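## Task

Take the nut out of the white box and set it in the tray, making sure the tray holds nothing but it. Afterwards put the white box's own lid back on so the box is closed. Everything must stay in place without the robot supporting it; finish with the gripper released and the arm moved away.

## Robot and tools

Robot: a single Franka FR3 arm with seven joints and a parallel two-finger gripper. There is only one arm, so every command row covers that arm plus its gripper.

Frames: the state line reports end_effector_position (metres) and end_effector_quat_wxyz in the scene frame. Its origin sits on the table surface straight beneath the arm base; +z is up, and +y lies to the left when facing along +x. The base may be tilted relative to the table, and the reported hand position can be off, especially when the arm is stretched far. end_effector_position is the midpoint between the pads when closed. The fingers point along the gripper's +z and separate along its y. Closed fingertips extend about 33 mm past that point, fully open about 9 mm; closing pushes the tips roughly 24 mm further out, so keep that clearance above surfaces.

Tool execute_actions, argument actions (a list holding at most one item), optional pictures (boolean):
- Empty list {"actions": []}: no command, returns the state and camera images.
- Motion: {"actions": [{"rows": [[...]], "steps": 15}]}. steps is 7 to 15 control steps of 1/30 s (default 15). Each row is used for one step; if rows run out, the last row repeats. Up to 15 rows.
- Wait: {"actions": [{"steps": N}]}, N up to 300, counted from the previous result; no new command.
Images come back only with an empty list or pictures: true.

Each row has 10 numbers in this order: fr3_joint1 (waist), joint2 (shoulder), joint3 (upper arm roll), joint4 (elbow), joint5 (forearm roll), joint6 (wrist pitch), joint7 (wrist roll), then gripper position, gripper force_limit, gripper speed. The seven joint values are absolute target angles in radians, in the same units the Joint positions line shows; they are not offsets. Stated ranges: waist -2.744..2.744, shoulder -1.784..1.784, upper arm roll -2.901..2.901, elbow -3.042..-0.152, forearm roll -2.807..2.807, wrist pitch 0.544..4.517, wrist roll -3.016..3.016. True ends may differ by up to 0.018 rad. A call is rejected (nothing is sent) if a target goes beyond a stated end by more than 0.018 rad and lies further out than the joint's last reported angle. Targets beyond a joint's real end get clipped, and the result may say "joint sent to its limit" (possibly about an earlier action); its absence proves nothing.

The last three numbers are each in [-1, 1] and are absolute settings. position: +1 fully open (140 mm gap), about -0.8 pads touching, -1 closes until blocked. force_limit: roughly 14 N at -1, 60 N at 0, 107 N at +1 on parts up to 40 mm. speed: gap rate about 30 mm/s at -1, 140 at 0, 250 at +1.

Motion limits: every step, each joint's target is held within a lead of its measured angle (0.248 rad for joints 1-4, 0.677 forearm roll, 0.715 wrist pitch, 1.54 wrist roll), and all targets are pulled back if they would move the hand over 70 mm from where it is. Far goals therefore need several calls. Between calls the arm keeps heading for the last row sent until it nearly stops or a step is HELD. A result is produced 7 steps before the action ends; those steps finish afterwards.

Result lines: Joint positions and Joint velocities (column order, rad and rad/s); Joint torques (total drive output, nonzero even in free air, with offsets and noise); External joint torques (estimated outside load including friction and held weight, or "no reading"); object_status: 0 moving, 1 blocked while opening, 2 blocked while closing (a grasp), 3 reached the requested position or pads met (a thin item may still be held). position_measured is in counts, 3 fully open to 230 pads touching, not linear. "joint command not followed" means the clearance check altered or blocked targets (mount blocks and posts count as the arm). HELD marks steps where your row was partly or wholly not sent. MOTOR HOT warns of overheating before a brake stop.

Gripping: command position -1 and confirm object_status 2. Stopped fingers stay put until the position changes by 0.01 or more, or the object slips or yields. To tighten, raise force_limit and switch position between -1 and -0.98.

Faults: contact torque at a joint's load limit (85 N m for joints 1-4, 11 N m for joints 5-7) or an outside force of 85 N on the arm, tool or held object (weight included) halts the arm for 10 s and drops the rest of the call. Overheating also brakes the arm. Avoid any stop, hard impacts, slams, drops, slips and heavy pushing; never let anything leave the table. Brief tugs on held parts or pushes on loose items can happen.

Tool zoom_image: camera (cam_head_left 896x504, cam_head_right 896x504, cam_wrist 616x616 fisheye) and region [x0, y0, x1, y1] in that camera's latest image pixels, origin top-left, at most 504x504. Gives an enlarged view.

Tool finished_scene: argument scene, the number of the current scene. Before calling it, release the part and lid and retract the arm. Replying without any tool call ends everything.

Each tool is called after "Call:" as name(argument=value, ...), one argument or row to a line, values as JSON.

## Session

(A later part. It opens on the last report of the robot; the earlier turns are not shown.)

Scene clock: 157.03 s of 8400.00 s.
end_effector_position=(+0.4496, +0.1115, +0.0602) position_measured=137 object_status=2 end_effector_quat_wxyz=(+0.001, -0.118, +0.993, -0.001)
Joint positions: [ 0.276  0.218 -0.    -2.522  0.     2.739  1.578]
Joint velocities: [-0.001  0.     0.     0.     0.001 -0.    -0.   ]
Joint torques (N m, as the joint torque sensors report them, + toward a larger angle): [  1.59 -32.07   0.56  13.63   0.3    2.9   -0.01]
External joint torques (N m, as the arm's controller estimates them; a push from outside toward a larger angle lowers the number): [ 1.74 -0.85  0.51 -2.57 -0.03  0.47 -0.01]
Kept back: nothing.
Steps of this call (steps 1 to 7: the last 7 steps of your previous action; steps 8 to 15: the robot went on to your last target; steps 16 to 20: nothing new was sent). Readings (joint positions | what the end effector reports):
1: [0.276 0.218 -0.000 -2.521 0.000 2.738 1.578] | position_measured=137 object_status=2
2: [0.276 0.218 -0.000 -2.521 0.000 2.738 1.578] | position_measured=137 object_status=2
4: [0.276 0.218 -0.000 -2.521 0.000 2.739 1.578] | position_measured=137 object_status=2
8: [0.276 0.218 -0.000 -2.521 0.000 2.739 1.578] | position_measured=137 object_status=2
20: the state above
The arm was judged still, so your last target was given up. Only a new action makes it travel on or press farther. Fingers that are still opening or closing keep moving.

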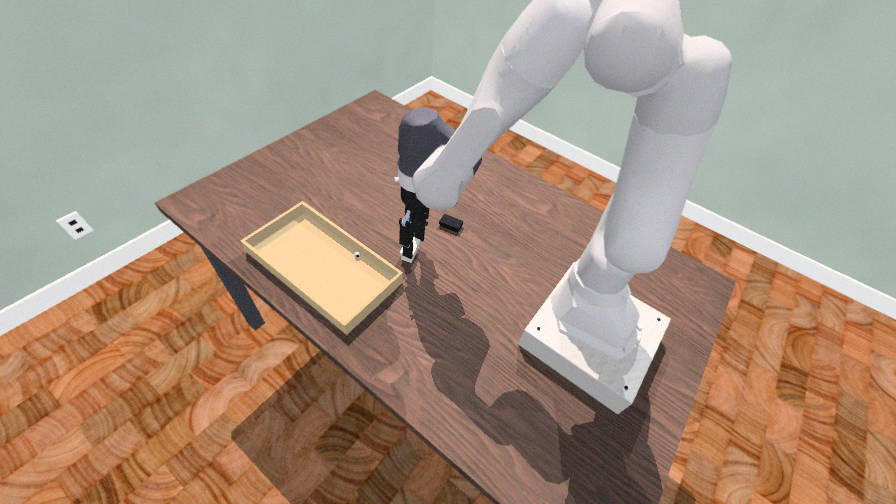

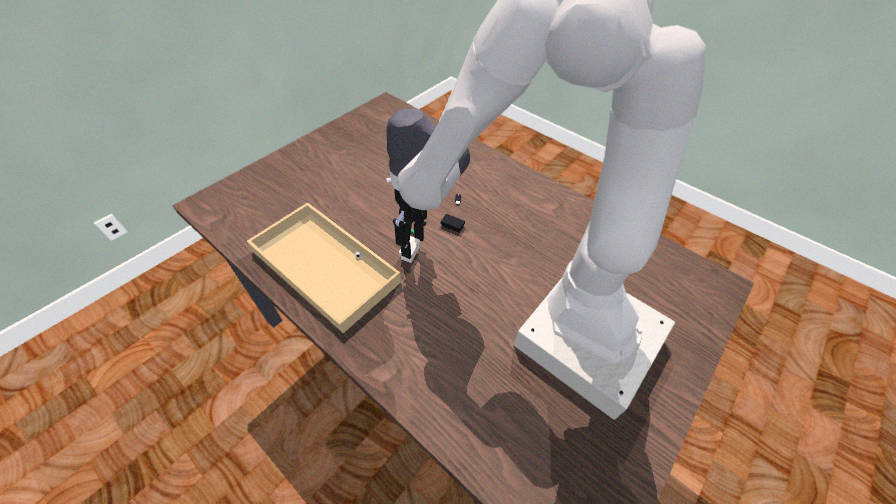

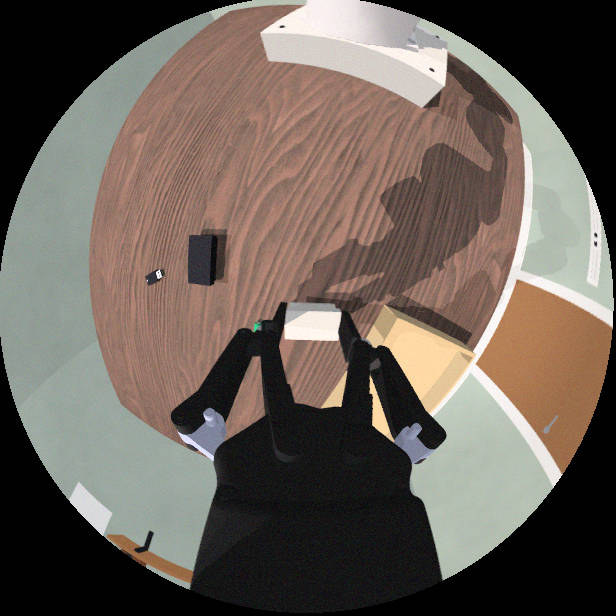

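Call:
execute_actions(
  actions=[
    {"rows":[[0.279,0.216,0,-2.5235,0,2.752,1.58,-0.98,-0.3,-0.3],[0.279,0.216,0,-2.5235,0,2.756,1.58,-0.98,-0.3,-0.3],[0.279,0.218,0,-2.524,0,2.758,1.58,-0.98,-0.3,-0.3],[0.279,0.221,0,-2.5243,0,2.76,1.58,-0.98,-0.3,-0.3],[0.279,0.224,0,-2.5247,0,2.762,1.58,-0.98,-0.3,-0.3],[0.279,0.227,0,-2.525,0,2.764,1.58,-0.98,-0.3,-0.3],[0.279,0.23,0,-2.5253,0,2.766,1.58,-0.98,-0.3,-0.3],[0.279,0.233,0,-2.5257,0,2.766,1.58,-0.98,-0.3,-0.3],[0.279,0.236,0,-2.526,0,2.766,1.58,-0.98,-0.3,-0.3],[0.279,0.239,0,-2.5263,0,2.766,1.58,-0.98,-0.3,-0.3],[0.279,0.242,0,-2.5267,0,2.766,1.58,-0.98,-0.3,-0.3]],"steps":15},
  ],
)

Call:
execute_actions(
  actions=[
    {"steps":20},
  ],
  pictures=true,
)

Call:
zoom_image(
  camera="cam_wrist",
  region=[250,270,380,400],
)

Scene clock: 158.00 s of 8400.00 s.
end_effector_position=(+0.4518, +0.1120, +0.0581) position_measured=137 object_status=2 end_effector_quat_wxyz=(+0.005, -0.118, +0.993, -0.001)
Joint positions: [ 0.276  0.225 -0.    -2.522  0.     2.756  1.578]
Joint velocities: [-0.     0.08  -0.001 -0.01   0.001  0.048  0.001]
Joint torques (N m, as the joint torque sensors report them, + toward a larger angle): [  2.44 -30.2    0.43  12.58   0.32   2.83   0.04]
External joint torques (N m, as the arm's controller estimates them; a push from outside toward a larger angle lowers the number): [ 2.51  0.97  0.29 -3.17  0.    0.45  0.04]
Steps of this call (steps 1 to 21: nothing new was sent; steps 22 to 29: the first 8 steps of this action). Readings (joint positions | what the end effector reports):
22: [0.276 0.218 -0.000 -2.522 0.000 2.741 1.578] | position_measured=137 object_status=2
23: [0.276 0.218 -0.000 -2.522 0.000 2.743 1.578] | position_measured=137 object_status=2
25: [0.276 0.218 -0.000 -2.522 0.000 2.747 1.578] | position_measured=137 object_status=2
29: the state above

Scene clock: 158.67 s of 8400.00 s.
end_effector_position=(+0.4468, +0.1107, +0.0506) position_measured=137 object_status=2 end_effector_quat_wxyz=(-0.001, -0.118, +0.993, -0.002)
Joint positions: [ 0.277  0.241 -0.    -2.525  0.     2.763  1.578]
Joint velocities: [-0.    -0.002  0.    -0.001 -0.001  0.002 -0.   ]
Joint torques (N m, as the joint torque sensors report them, + toward a larger angle): [  1.24 -30.2   -0.26  13.69   0.35   2.85   0.11]
External joint torques (N m, as the arm's controller estimates them; a push from outside toward a larger angle lowers the number): [ 1.28  1.2  -0.45 -1.92  0.05  0.44  0.11]
Kept back: nothing.
Steps of this call (steps 1 to 7: the last 7 steps of your previous action; steps 8 to 20: the robot went on to your last target). Readings (joint positions | what the end effector reports):
1: [0.276 0.228 -0.000 -2.523 0.000 2.757 1.578] | position_measured=137 object_status=2
2: [0.276 0.231 -0.000 -2.523 0.000 2.758 1.578] | position_measured=137 object_status=2
4: [0.276 0.236 -0.000 -2.524 0.000 2.760 1.578] | position_measured=137 object_status=2
8: [0.276 0.241 -0.000 -2.525 0.000 2.762 1.578] | position_measured=137 object_status=2
20: the state above

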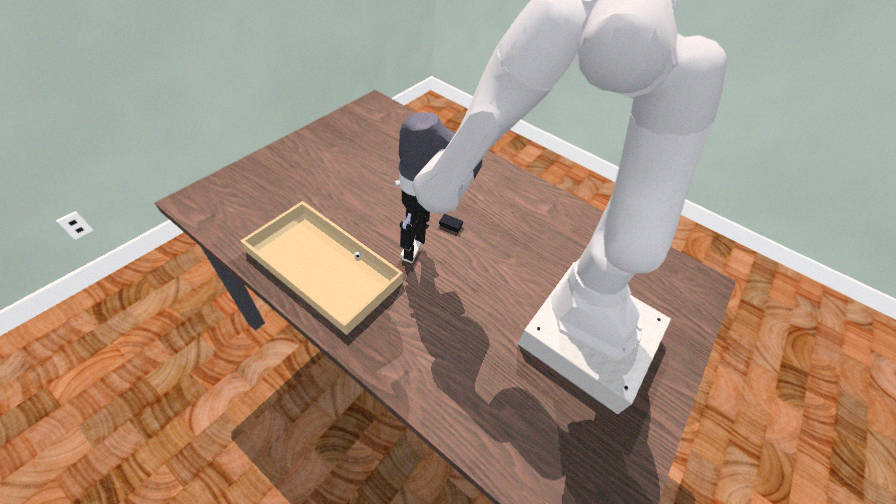

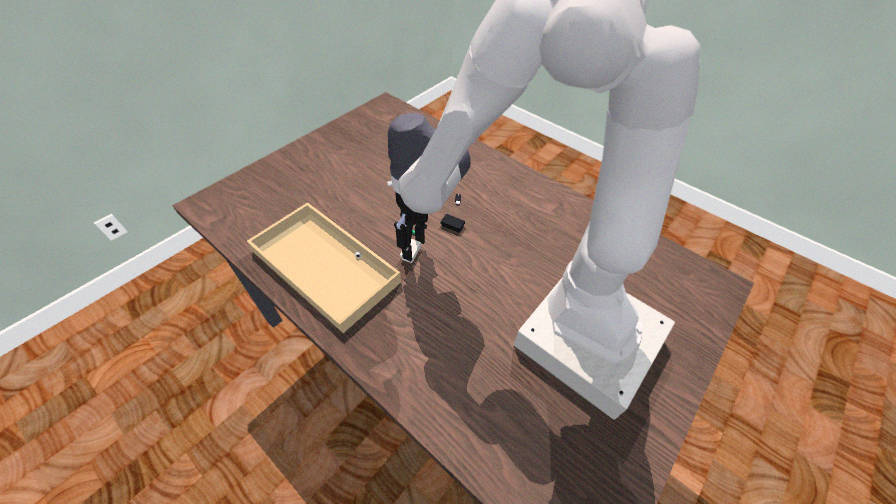

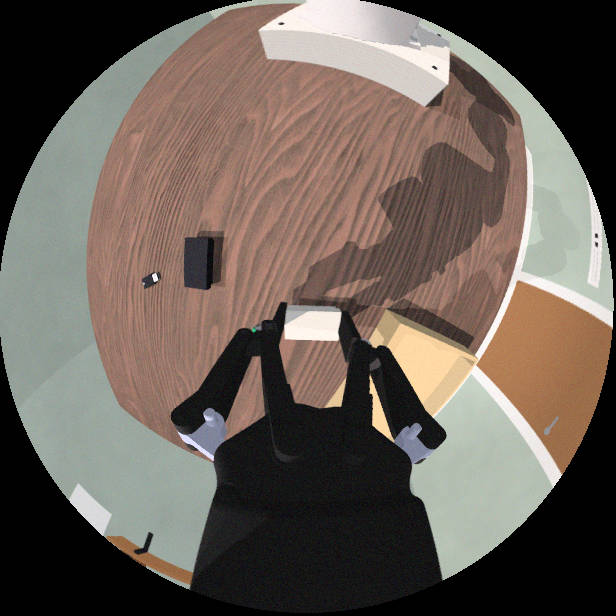

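Region (250, 270, 380, 400) of cam_wrist's 616x616 image, scaled by 3.877, with more detail than that image has.

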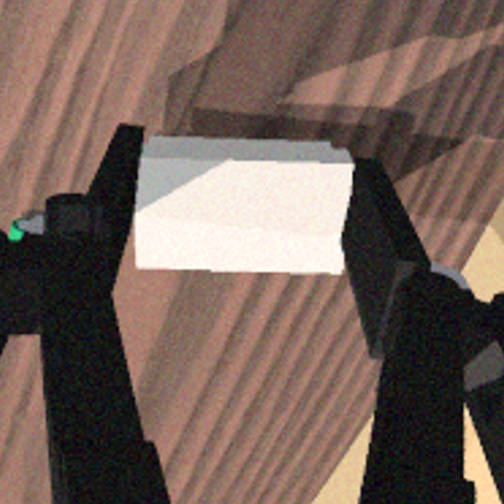

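Call:
execute_actions(
  actions=[
    {"rows":[[0.279,0.245,0,-2.524,0,2.77,1.58,-0.98,-0.3,-0.3],[0.279,0.248,0,-2.523,0,2.773,1.58,-0.98,-0.3,-0.3],[0.279,0.251,0,-2.523,0,2.776,1.58,-0.98,-0.3,-0.3],[0.279,0.254,0,-2.522,0,2.778,1.58,-0.98,-0.3,-0.3],[0.279,0.257,0,-2.522,0,2.78,1.58,-0.98,-0.3,-0.3],[0.279,0.26,0,-2.521,0,2.78,1.58,-0.98,-0.3,-0.3],[0.279,0.263,0,-2.521,0,2.78,1.58,-0.98,-0.3,-0.3]],"steps":15},
  ],
)

Call:
execute_actions(
  actions=[
    {"steps":15},
  ],
  pictures=true,
)

Call:
zoom_image(
  camera="cam_wrist",
  region=[250,270,380,400],
)

Scene clock: 159.43 s of 8400.00 s.
end_effector_position=(+0.4453, +0.1103, +0.0443) position_measured=137 object_status=2 end_effector_quat_wxyz=(-0.003, -0.118, +0.993, -0.002)
Joint positions: [ 0.277  0.257 -0.    -2.523  0.     2.774  1.578]
Joint velocities: [-0.001  0.06  -0.001  0.005  0.001  0.052  0.001]
Joint torques (N m, as the joint torque sensors report them, + toward a larger angle): [  1.96 -31.45  -0.62  15.3    0.38   2.15   0.03]
External joint torques (N m, as the arm's controller estimates them; a push from outside toward a larger angle lowers the number): [ 2.18  1.86 -0.66 -1.05  0.08  0.08  0.03]
Steps of this call (steps 1 to 15: the robot went on to your last target; steps 16 to 23: the first 8 steps of this action). Readings (joint positions | what the end effector reports):
16: [0.277 0.241 -0.000 -2.525 0.000 2.764 1.578] | position_measured=137 object_status=2
17: [0.277 0.242 -0.000 -2.525 0.000 2.765 1.578] | position_measured=137 object_status=2
19: [0.277 0.246 -0.000 -2.525 0.000 2.768 1.578] | position_measured=137 object_status=2
23: the state above

Scene clock: 159.93 s of 8400.00 s.
end_effector_position=(+0.4469, +0.1108, +0.0444) position_measured=137 object_status=2 end_effector_quat_wxyz=(-0.001, -0.118, +0.993, -0.002)
Joint positions: [ 0.277  0.259 -0.    -2.522  0.     2.778  1.578]
Joint velocities: [-0.     0.    -0.002 -0.     0.001  0.002 -0.   ]
Joint torques (N m, as the joint torque sensors report them, + toward a larger angle): [  1.32 -28.53  -0.14  15.62   0.29   2.82   0.02]
External joint torques (N m, as the arm's controller estimates them; a push from outside toward a larger angle lowers the number): [ 1.58  3.12 -0.14  0.26 -0.02  0.42  0.02]
Kept back: nothing.
Steps of this call (steps 1 to 7: the last 7 steps of your previous action; steps 8 to 15: the robot went on to your last target). Readings (joint positions | what the end effector reports):
1: [0.277 0.258 -0.000 -2.523 0.000 2.774 1.578] | position_measured=137 object_status=2
2: [0.277 0.258 -0.000 -2.522 0.000 2.775 1.578] | position_measured=137 object_status=2
4: [0.277 0.258 -0.000 -2.522 0.000 2.776 1.578] | position_measured=137 object_status=2
8: [0.277 0.259 -0.000 -2.522 0.000 2.777 1.578] | position_measured=137 object_status=2
15: the state above
The arm was judged still, so your last target was given up. Only a new action makes it travel on or press farther. Fingers that are still opening or closing keep moving.

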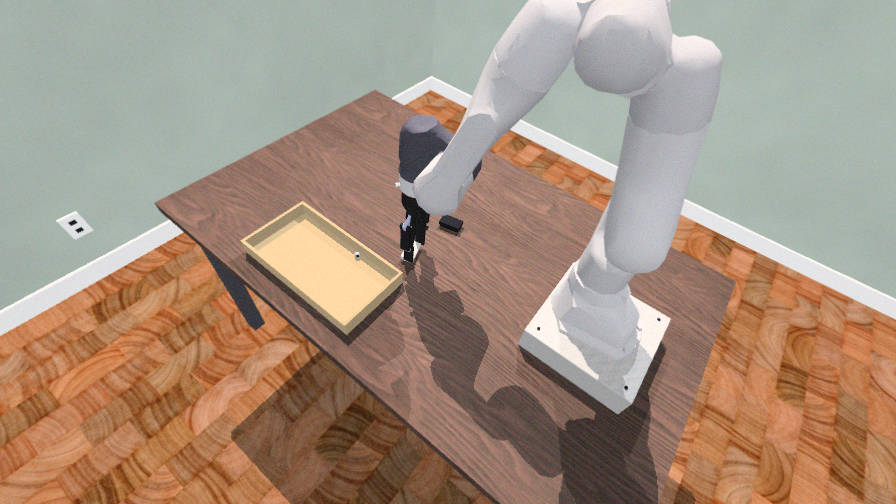

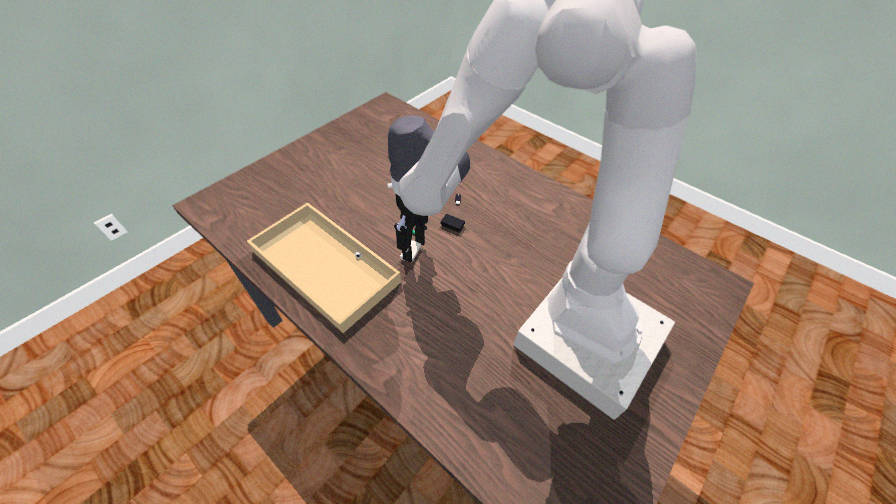

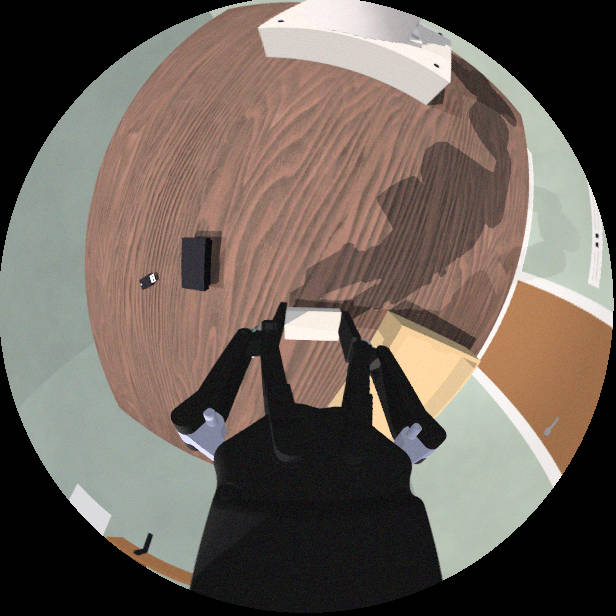

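Region (250, 270, 380, 400) of cam_wrist's 616x616 image, scaled by 3.877, with more detail than that image has.

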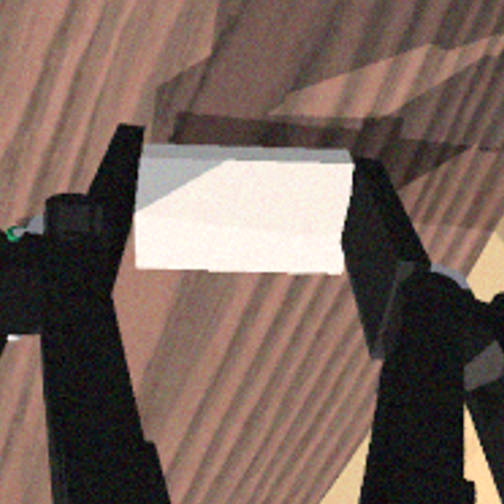

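Call:
execute_actions(
  actions=[
    {"rows":[[0.279,0.258,0,-2.522,0,2.778,1.58,0.2,-0.3,-0.3]],"steps":15},
  ],
)

Call:
execute_actions(
  actions=[
    {"rows":[[0.279,0.25,0,-2.521,0,2.77,1.58,0.2,0,0],[0.279,0.24,0,-2.52,0,2.76,1.58,0.2,0,0],[0.279,0.23,0,-2.519,0,2.75,1.58,0.2,0,0],[0.279,0.22,0,-2.518,0,2.74,1.58,0.2,0,0],[0.279,0.2,0,-2.515,0,2.72,1.58,0.2,0,0],[0.279,0.18,0,-2.51,0,2.70,1.58,0.2,0,0],[0.279,0.15,0,-2.505,0,2.67,1.58,0.2,0,0],[0.279,0.12,0,-2.50,0,2.64,1.58,0.2,0,0],[0.279,0.09,0,-2.49,0,2.6,1.58,0.2,0,0],[0.279,0.05,0,-2.48,0,2.55,1.58,0.2,0,0],[0.279,0,0,-2.47,0,2.48,1.58,0.2,0,0],[0.279,-0.06,0,-2.45,0,2.4,1.58,0.2,0,0],[0.279,-0.12,0,-2.43,0,2.32,1.58,0.2,0,0],[0.279,-0.2,0,-2.41,0,2.22,1.58,0.2,0,0],[0.279,-0.287,0,-2.393,0,2.106,1.58,0.2,0,0]],"steps":15},
  ],
)

Call:
execute_actions(
  actions=[
    {"steps":40},
  ],
  pictures=true,
)

Call:
zoom_image(
  camera="cam_head_left",
  region=[330,190,490,300],
)

Scene clock: 160.90 s of 8400.00 s.
end_effector_position=(+0.4470, +0.1108, +0.0445) position_measured=104 object_status=0 end_effector_quat_wxyz=(-0.001, -0.118, +0.993, -0.002)
Joint positions: [ 0.277  0.259 -0.    -2.522  0.     2.778  1.578]
Joint velocities: [-0.     0.     0.001  0.001  0.001 -0.001  0.002]
Joint torques (N m, as the joint torque sensors report them, + toward a larger angle): [  2.56 -32.1    0.03  14.2    0.23   2.51   0.07]
External joint torques (N m, as the arm's controller estimates them; a push from outside toward a larger angle lowers the number): [ 2.64 -0.44 -0.14 -1.2  -0.06  0.1   0.07]
Steps of this call (steps 1 to 21: nothing new was sent; steps 22 to 29: the first 8 steps of this action). Readings (joint positions | what the end effector reports):
22: [0.277 0.259 -0.000 -2.522 0.000 2.778 1.578] | position_measured=137 object_status=0
23: [0.277 0.259 -0.000 -2.522 0.000 2.778 1.578] | position_measured=137 object_status=0
25: [0.277 0.259 -0.000 -2.522 0.000 2.778 1.578] | position_measured=121 object_status=0
29: the state above

Scene clock: 161.40 s of 8400.00 s.
end_effector_position=(+0.4591, +0.1139, +0.0775) position_measured=104 object_status=3 end_effector_quat_wxyz=(+0.012, -0.118, +0.993, -0.000)
Joint positions: [ 0.277  0.181 -0.    -2.515  0.     2.718  1.578]
Joint velocities: [-0.001 -0.694  0.     0.108 -0.    -0.483  0.   ]
Joint torques (N m, as the joint torque sensors report them, + toward a larger angle): [  2.14 -34.47   0.51  18.91   0.33   2.82   0.13]
External joint torques (N m, as the arm's controller estimates them; a push from outside toward a larger angle lowers the number): [ 2.16 -1.65  0.34 -0.78 -0.03 -0.32  0.13]
Steps of this call (steps 1 to 7: the last 7 steps of your previous action; steps 8 to 15: the first 8 steps of this action). Readings (joint positions | what the end effector reports):
8: [0.277 0.258 -0.000 -2.522 0.000 2.777 1.578] | position_measured=104 object_status=3
9: [0.277 0.255 -0.000 -2.522 0.000 2.774 1.578] | position_measured=104 object_status=3
11: [0.277 0.242 -0.000 -2.522 0.000 2.765 1.578] | position_measured=104 object_status=3
15: the state above

Scene clock: 162.73 s of 8400.00 s.
end_effector_position=(+0.4382, +0.1096, +0.2936) position_measured=104 object_status=3 end_effector_quat_wxyz=(+0.004, -0.118, +0.993, -0.001)
Joint positions: [ 0.277 -0.288 -0.    -2.391  0.     2.109  1.578]
Joint velocities: [-0.    -0.     0.     0.     0.    -0.003 -0.001]
Joint torques (N m, as the joint torque sensors report them, + toward a larger angle): [  2.11 -20.73   0.67  21.02   0.74   2.04  -0.02]
External joint torques (N m, as the arm's controller estimates them; a push from outside toward a larger angle lowers the number): [ 2.13  0.46  0.98 -2.56  0.03 -0.38 -0.02]
Kept back: nothing.
Steps of this call (steps 1 to 7: the last 7 steps of your previous action; steps 8 to 40: the robot went on to your last target). Readings (joint positions | what the end effector reports):
1: [0.277 0.156 -0.000 -2.510 0.000 2.698 1.578] | position_measured=104 object_status=3
2: [0.277 0.128 -0.000 -2.503 0.000 2.673 1.578] | position_measured=104 object_status=3
4: [0.277 0.053 -0.000 -2.485 0.000 2.599 1.578] | position_measured=104 object_status=3
8: [0.277 -0.129 -0.000 -2.432 0.000 2.428 1.578] | position_measured=104 object_status=3
40: the state above

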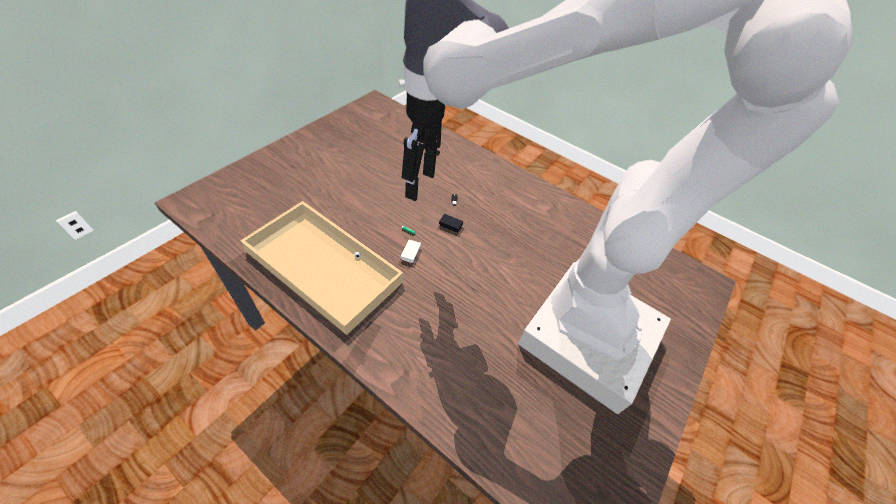

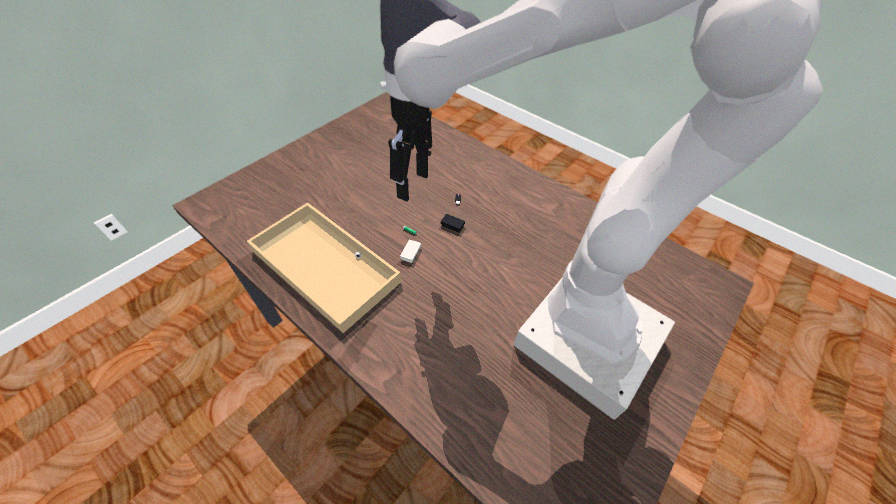

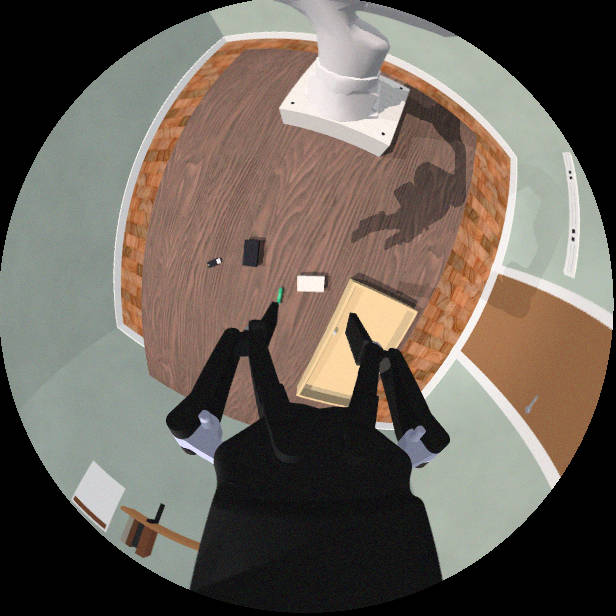

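Region (330, 190, 490, 300) of cam_head_left's 896x504 image, scaled by 3.150, with more detail than that image has; it fills the top 346 rows of this view, and the rest is white.

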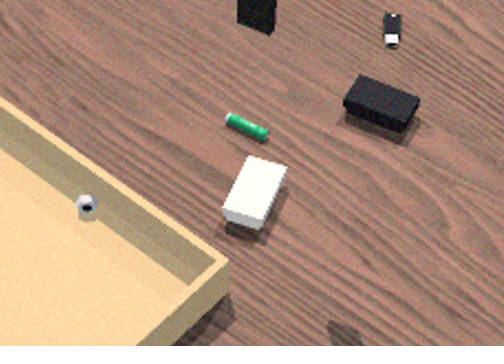

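Call:
finished_scene(
  scene=1,
)

The scene is finished: the task was done.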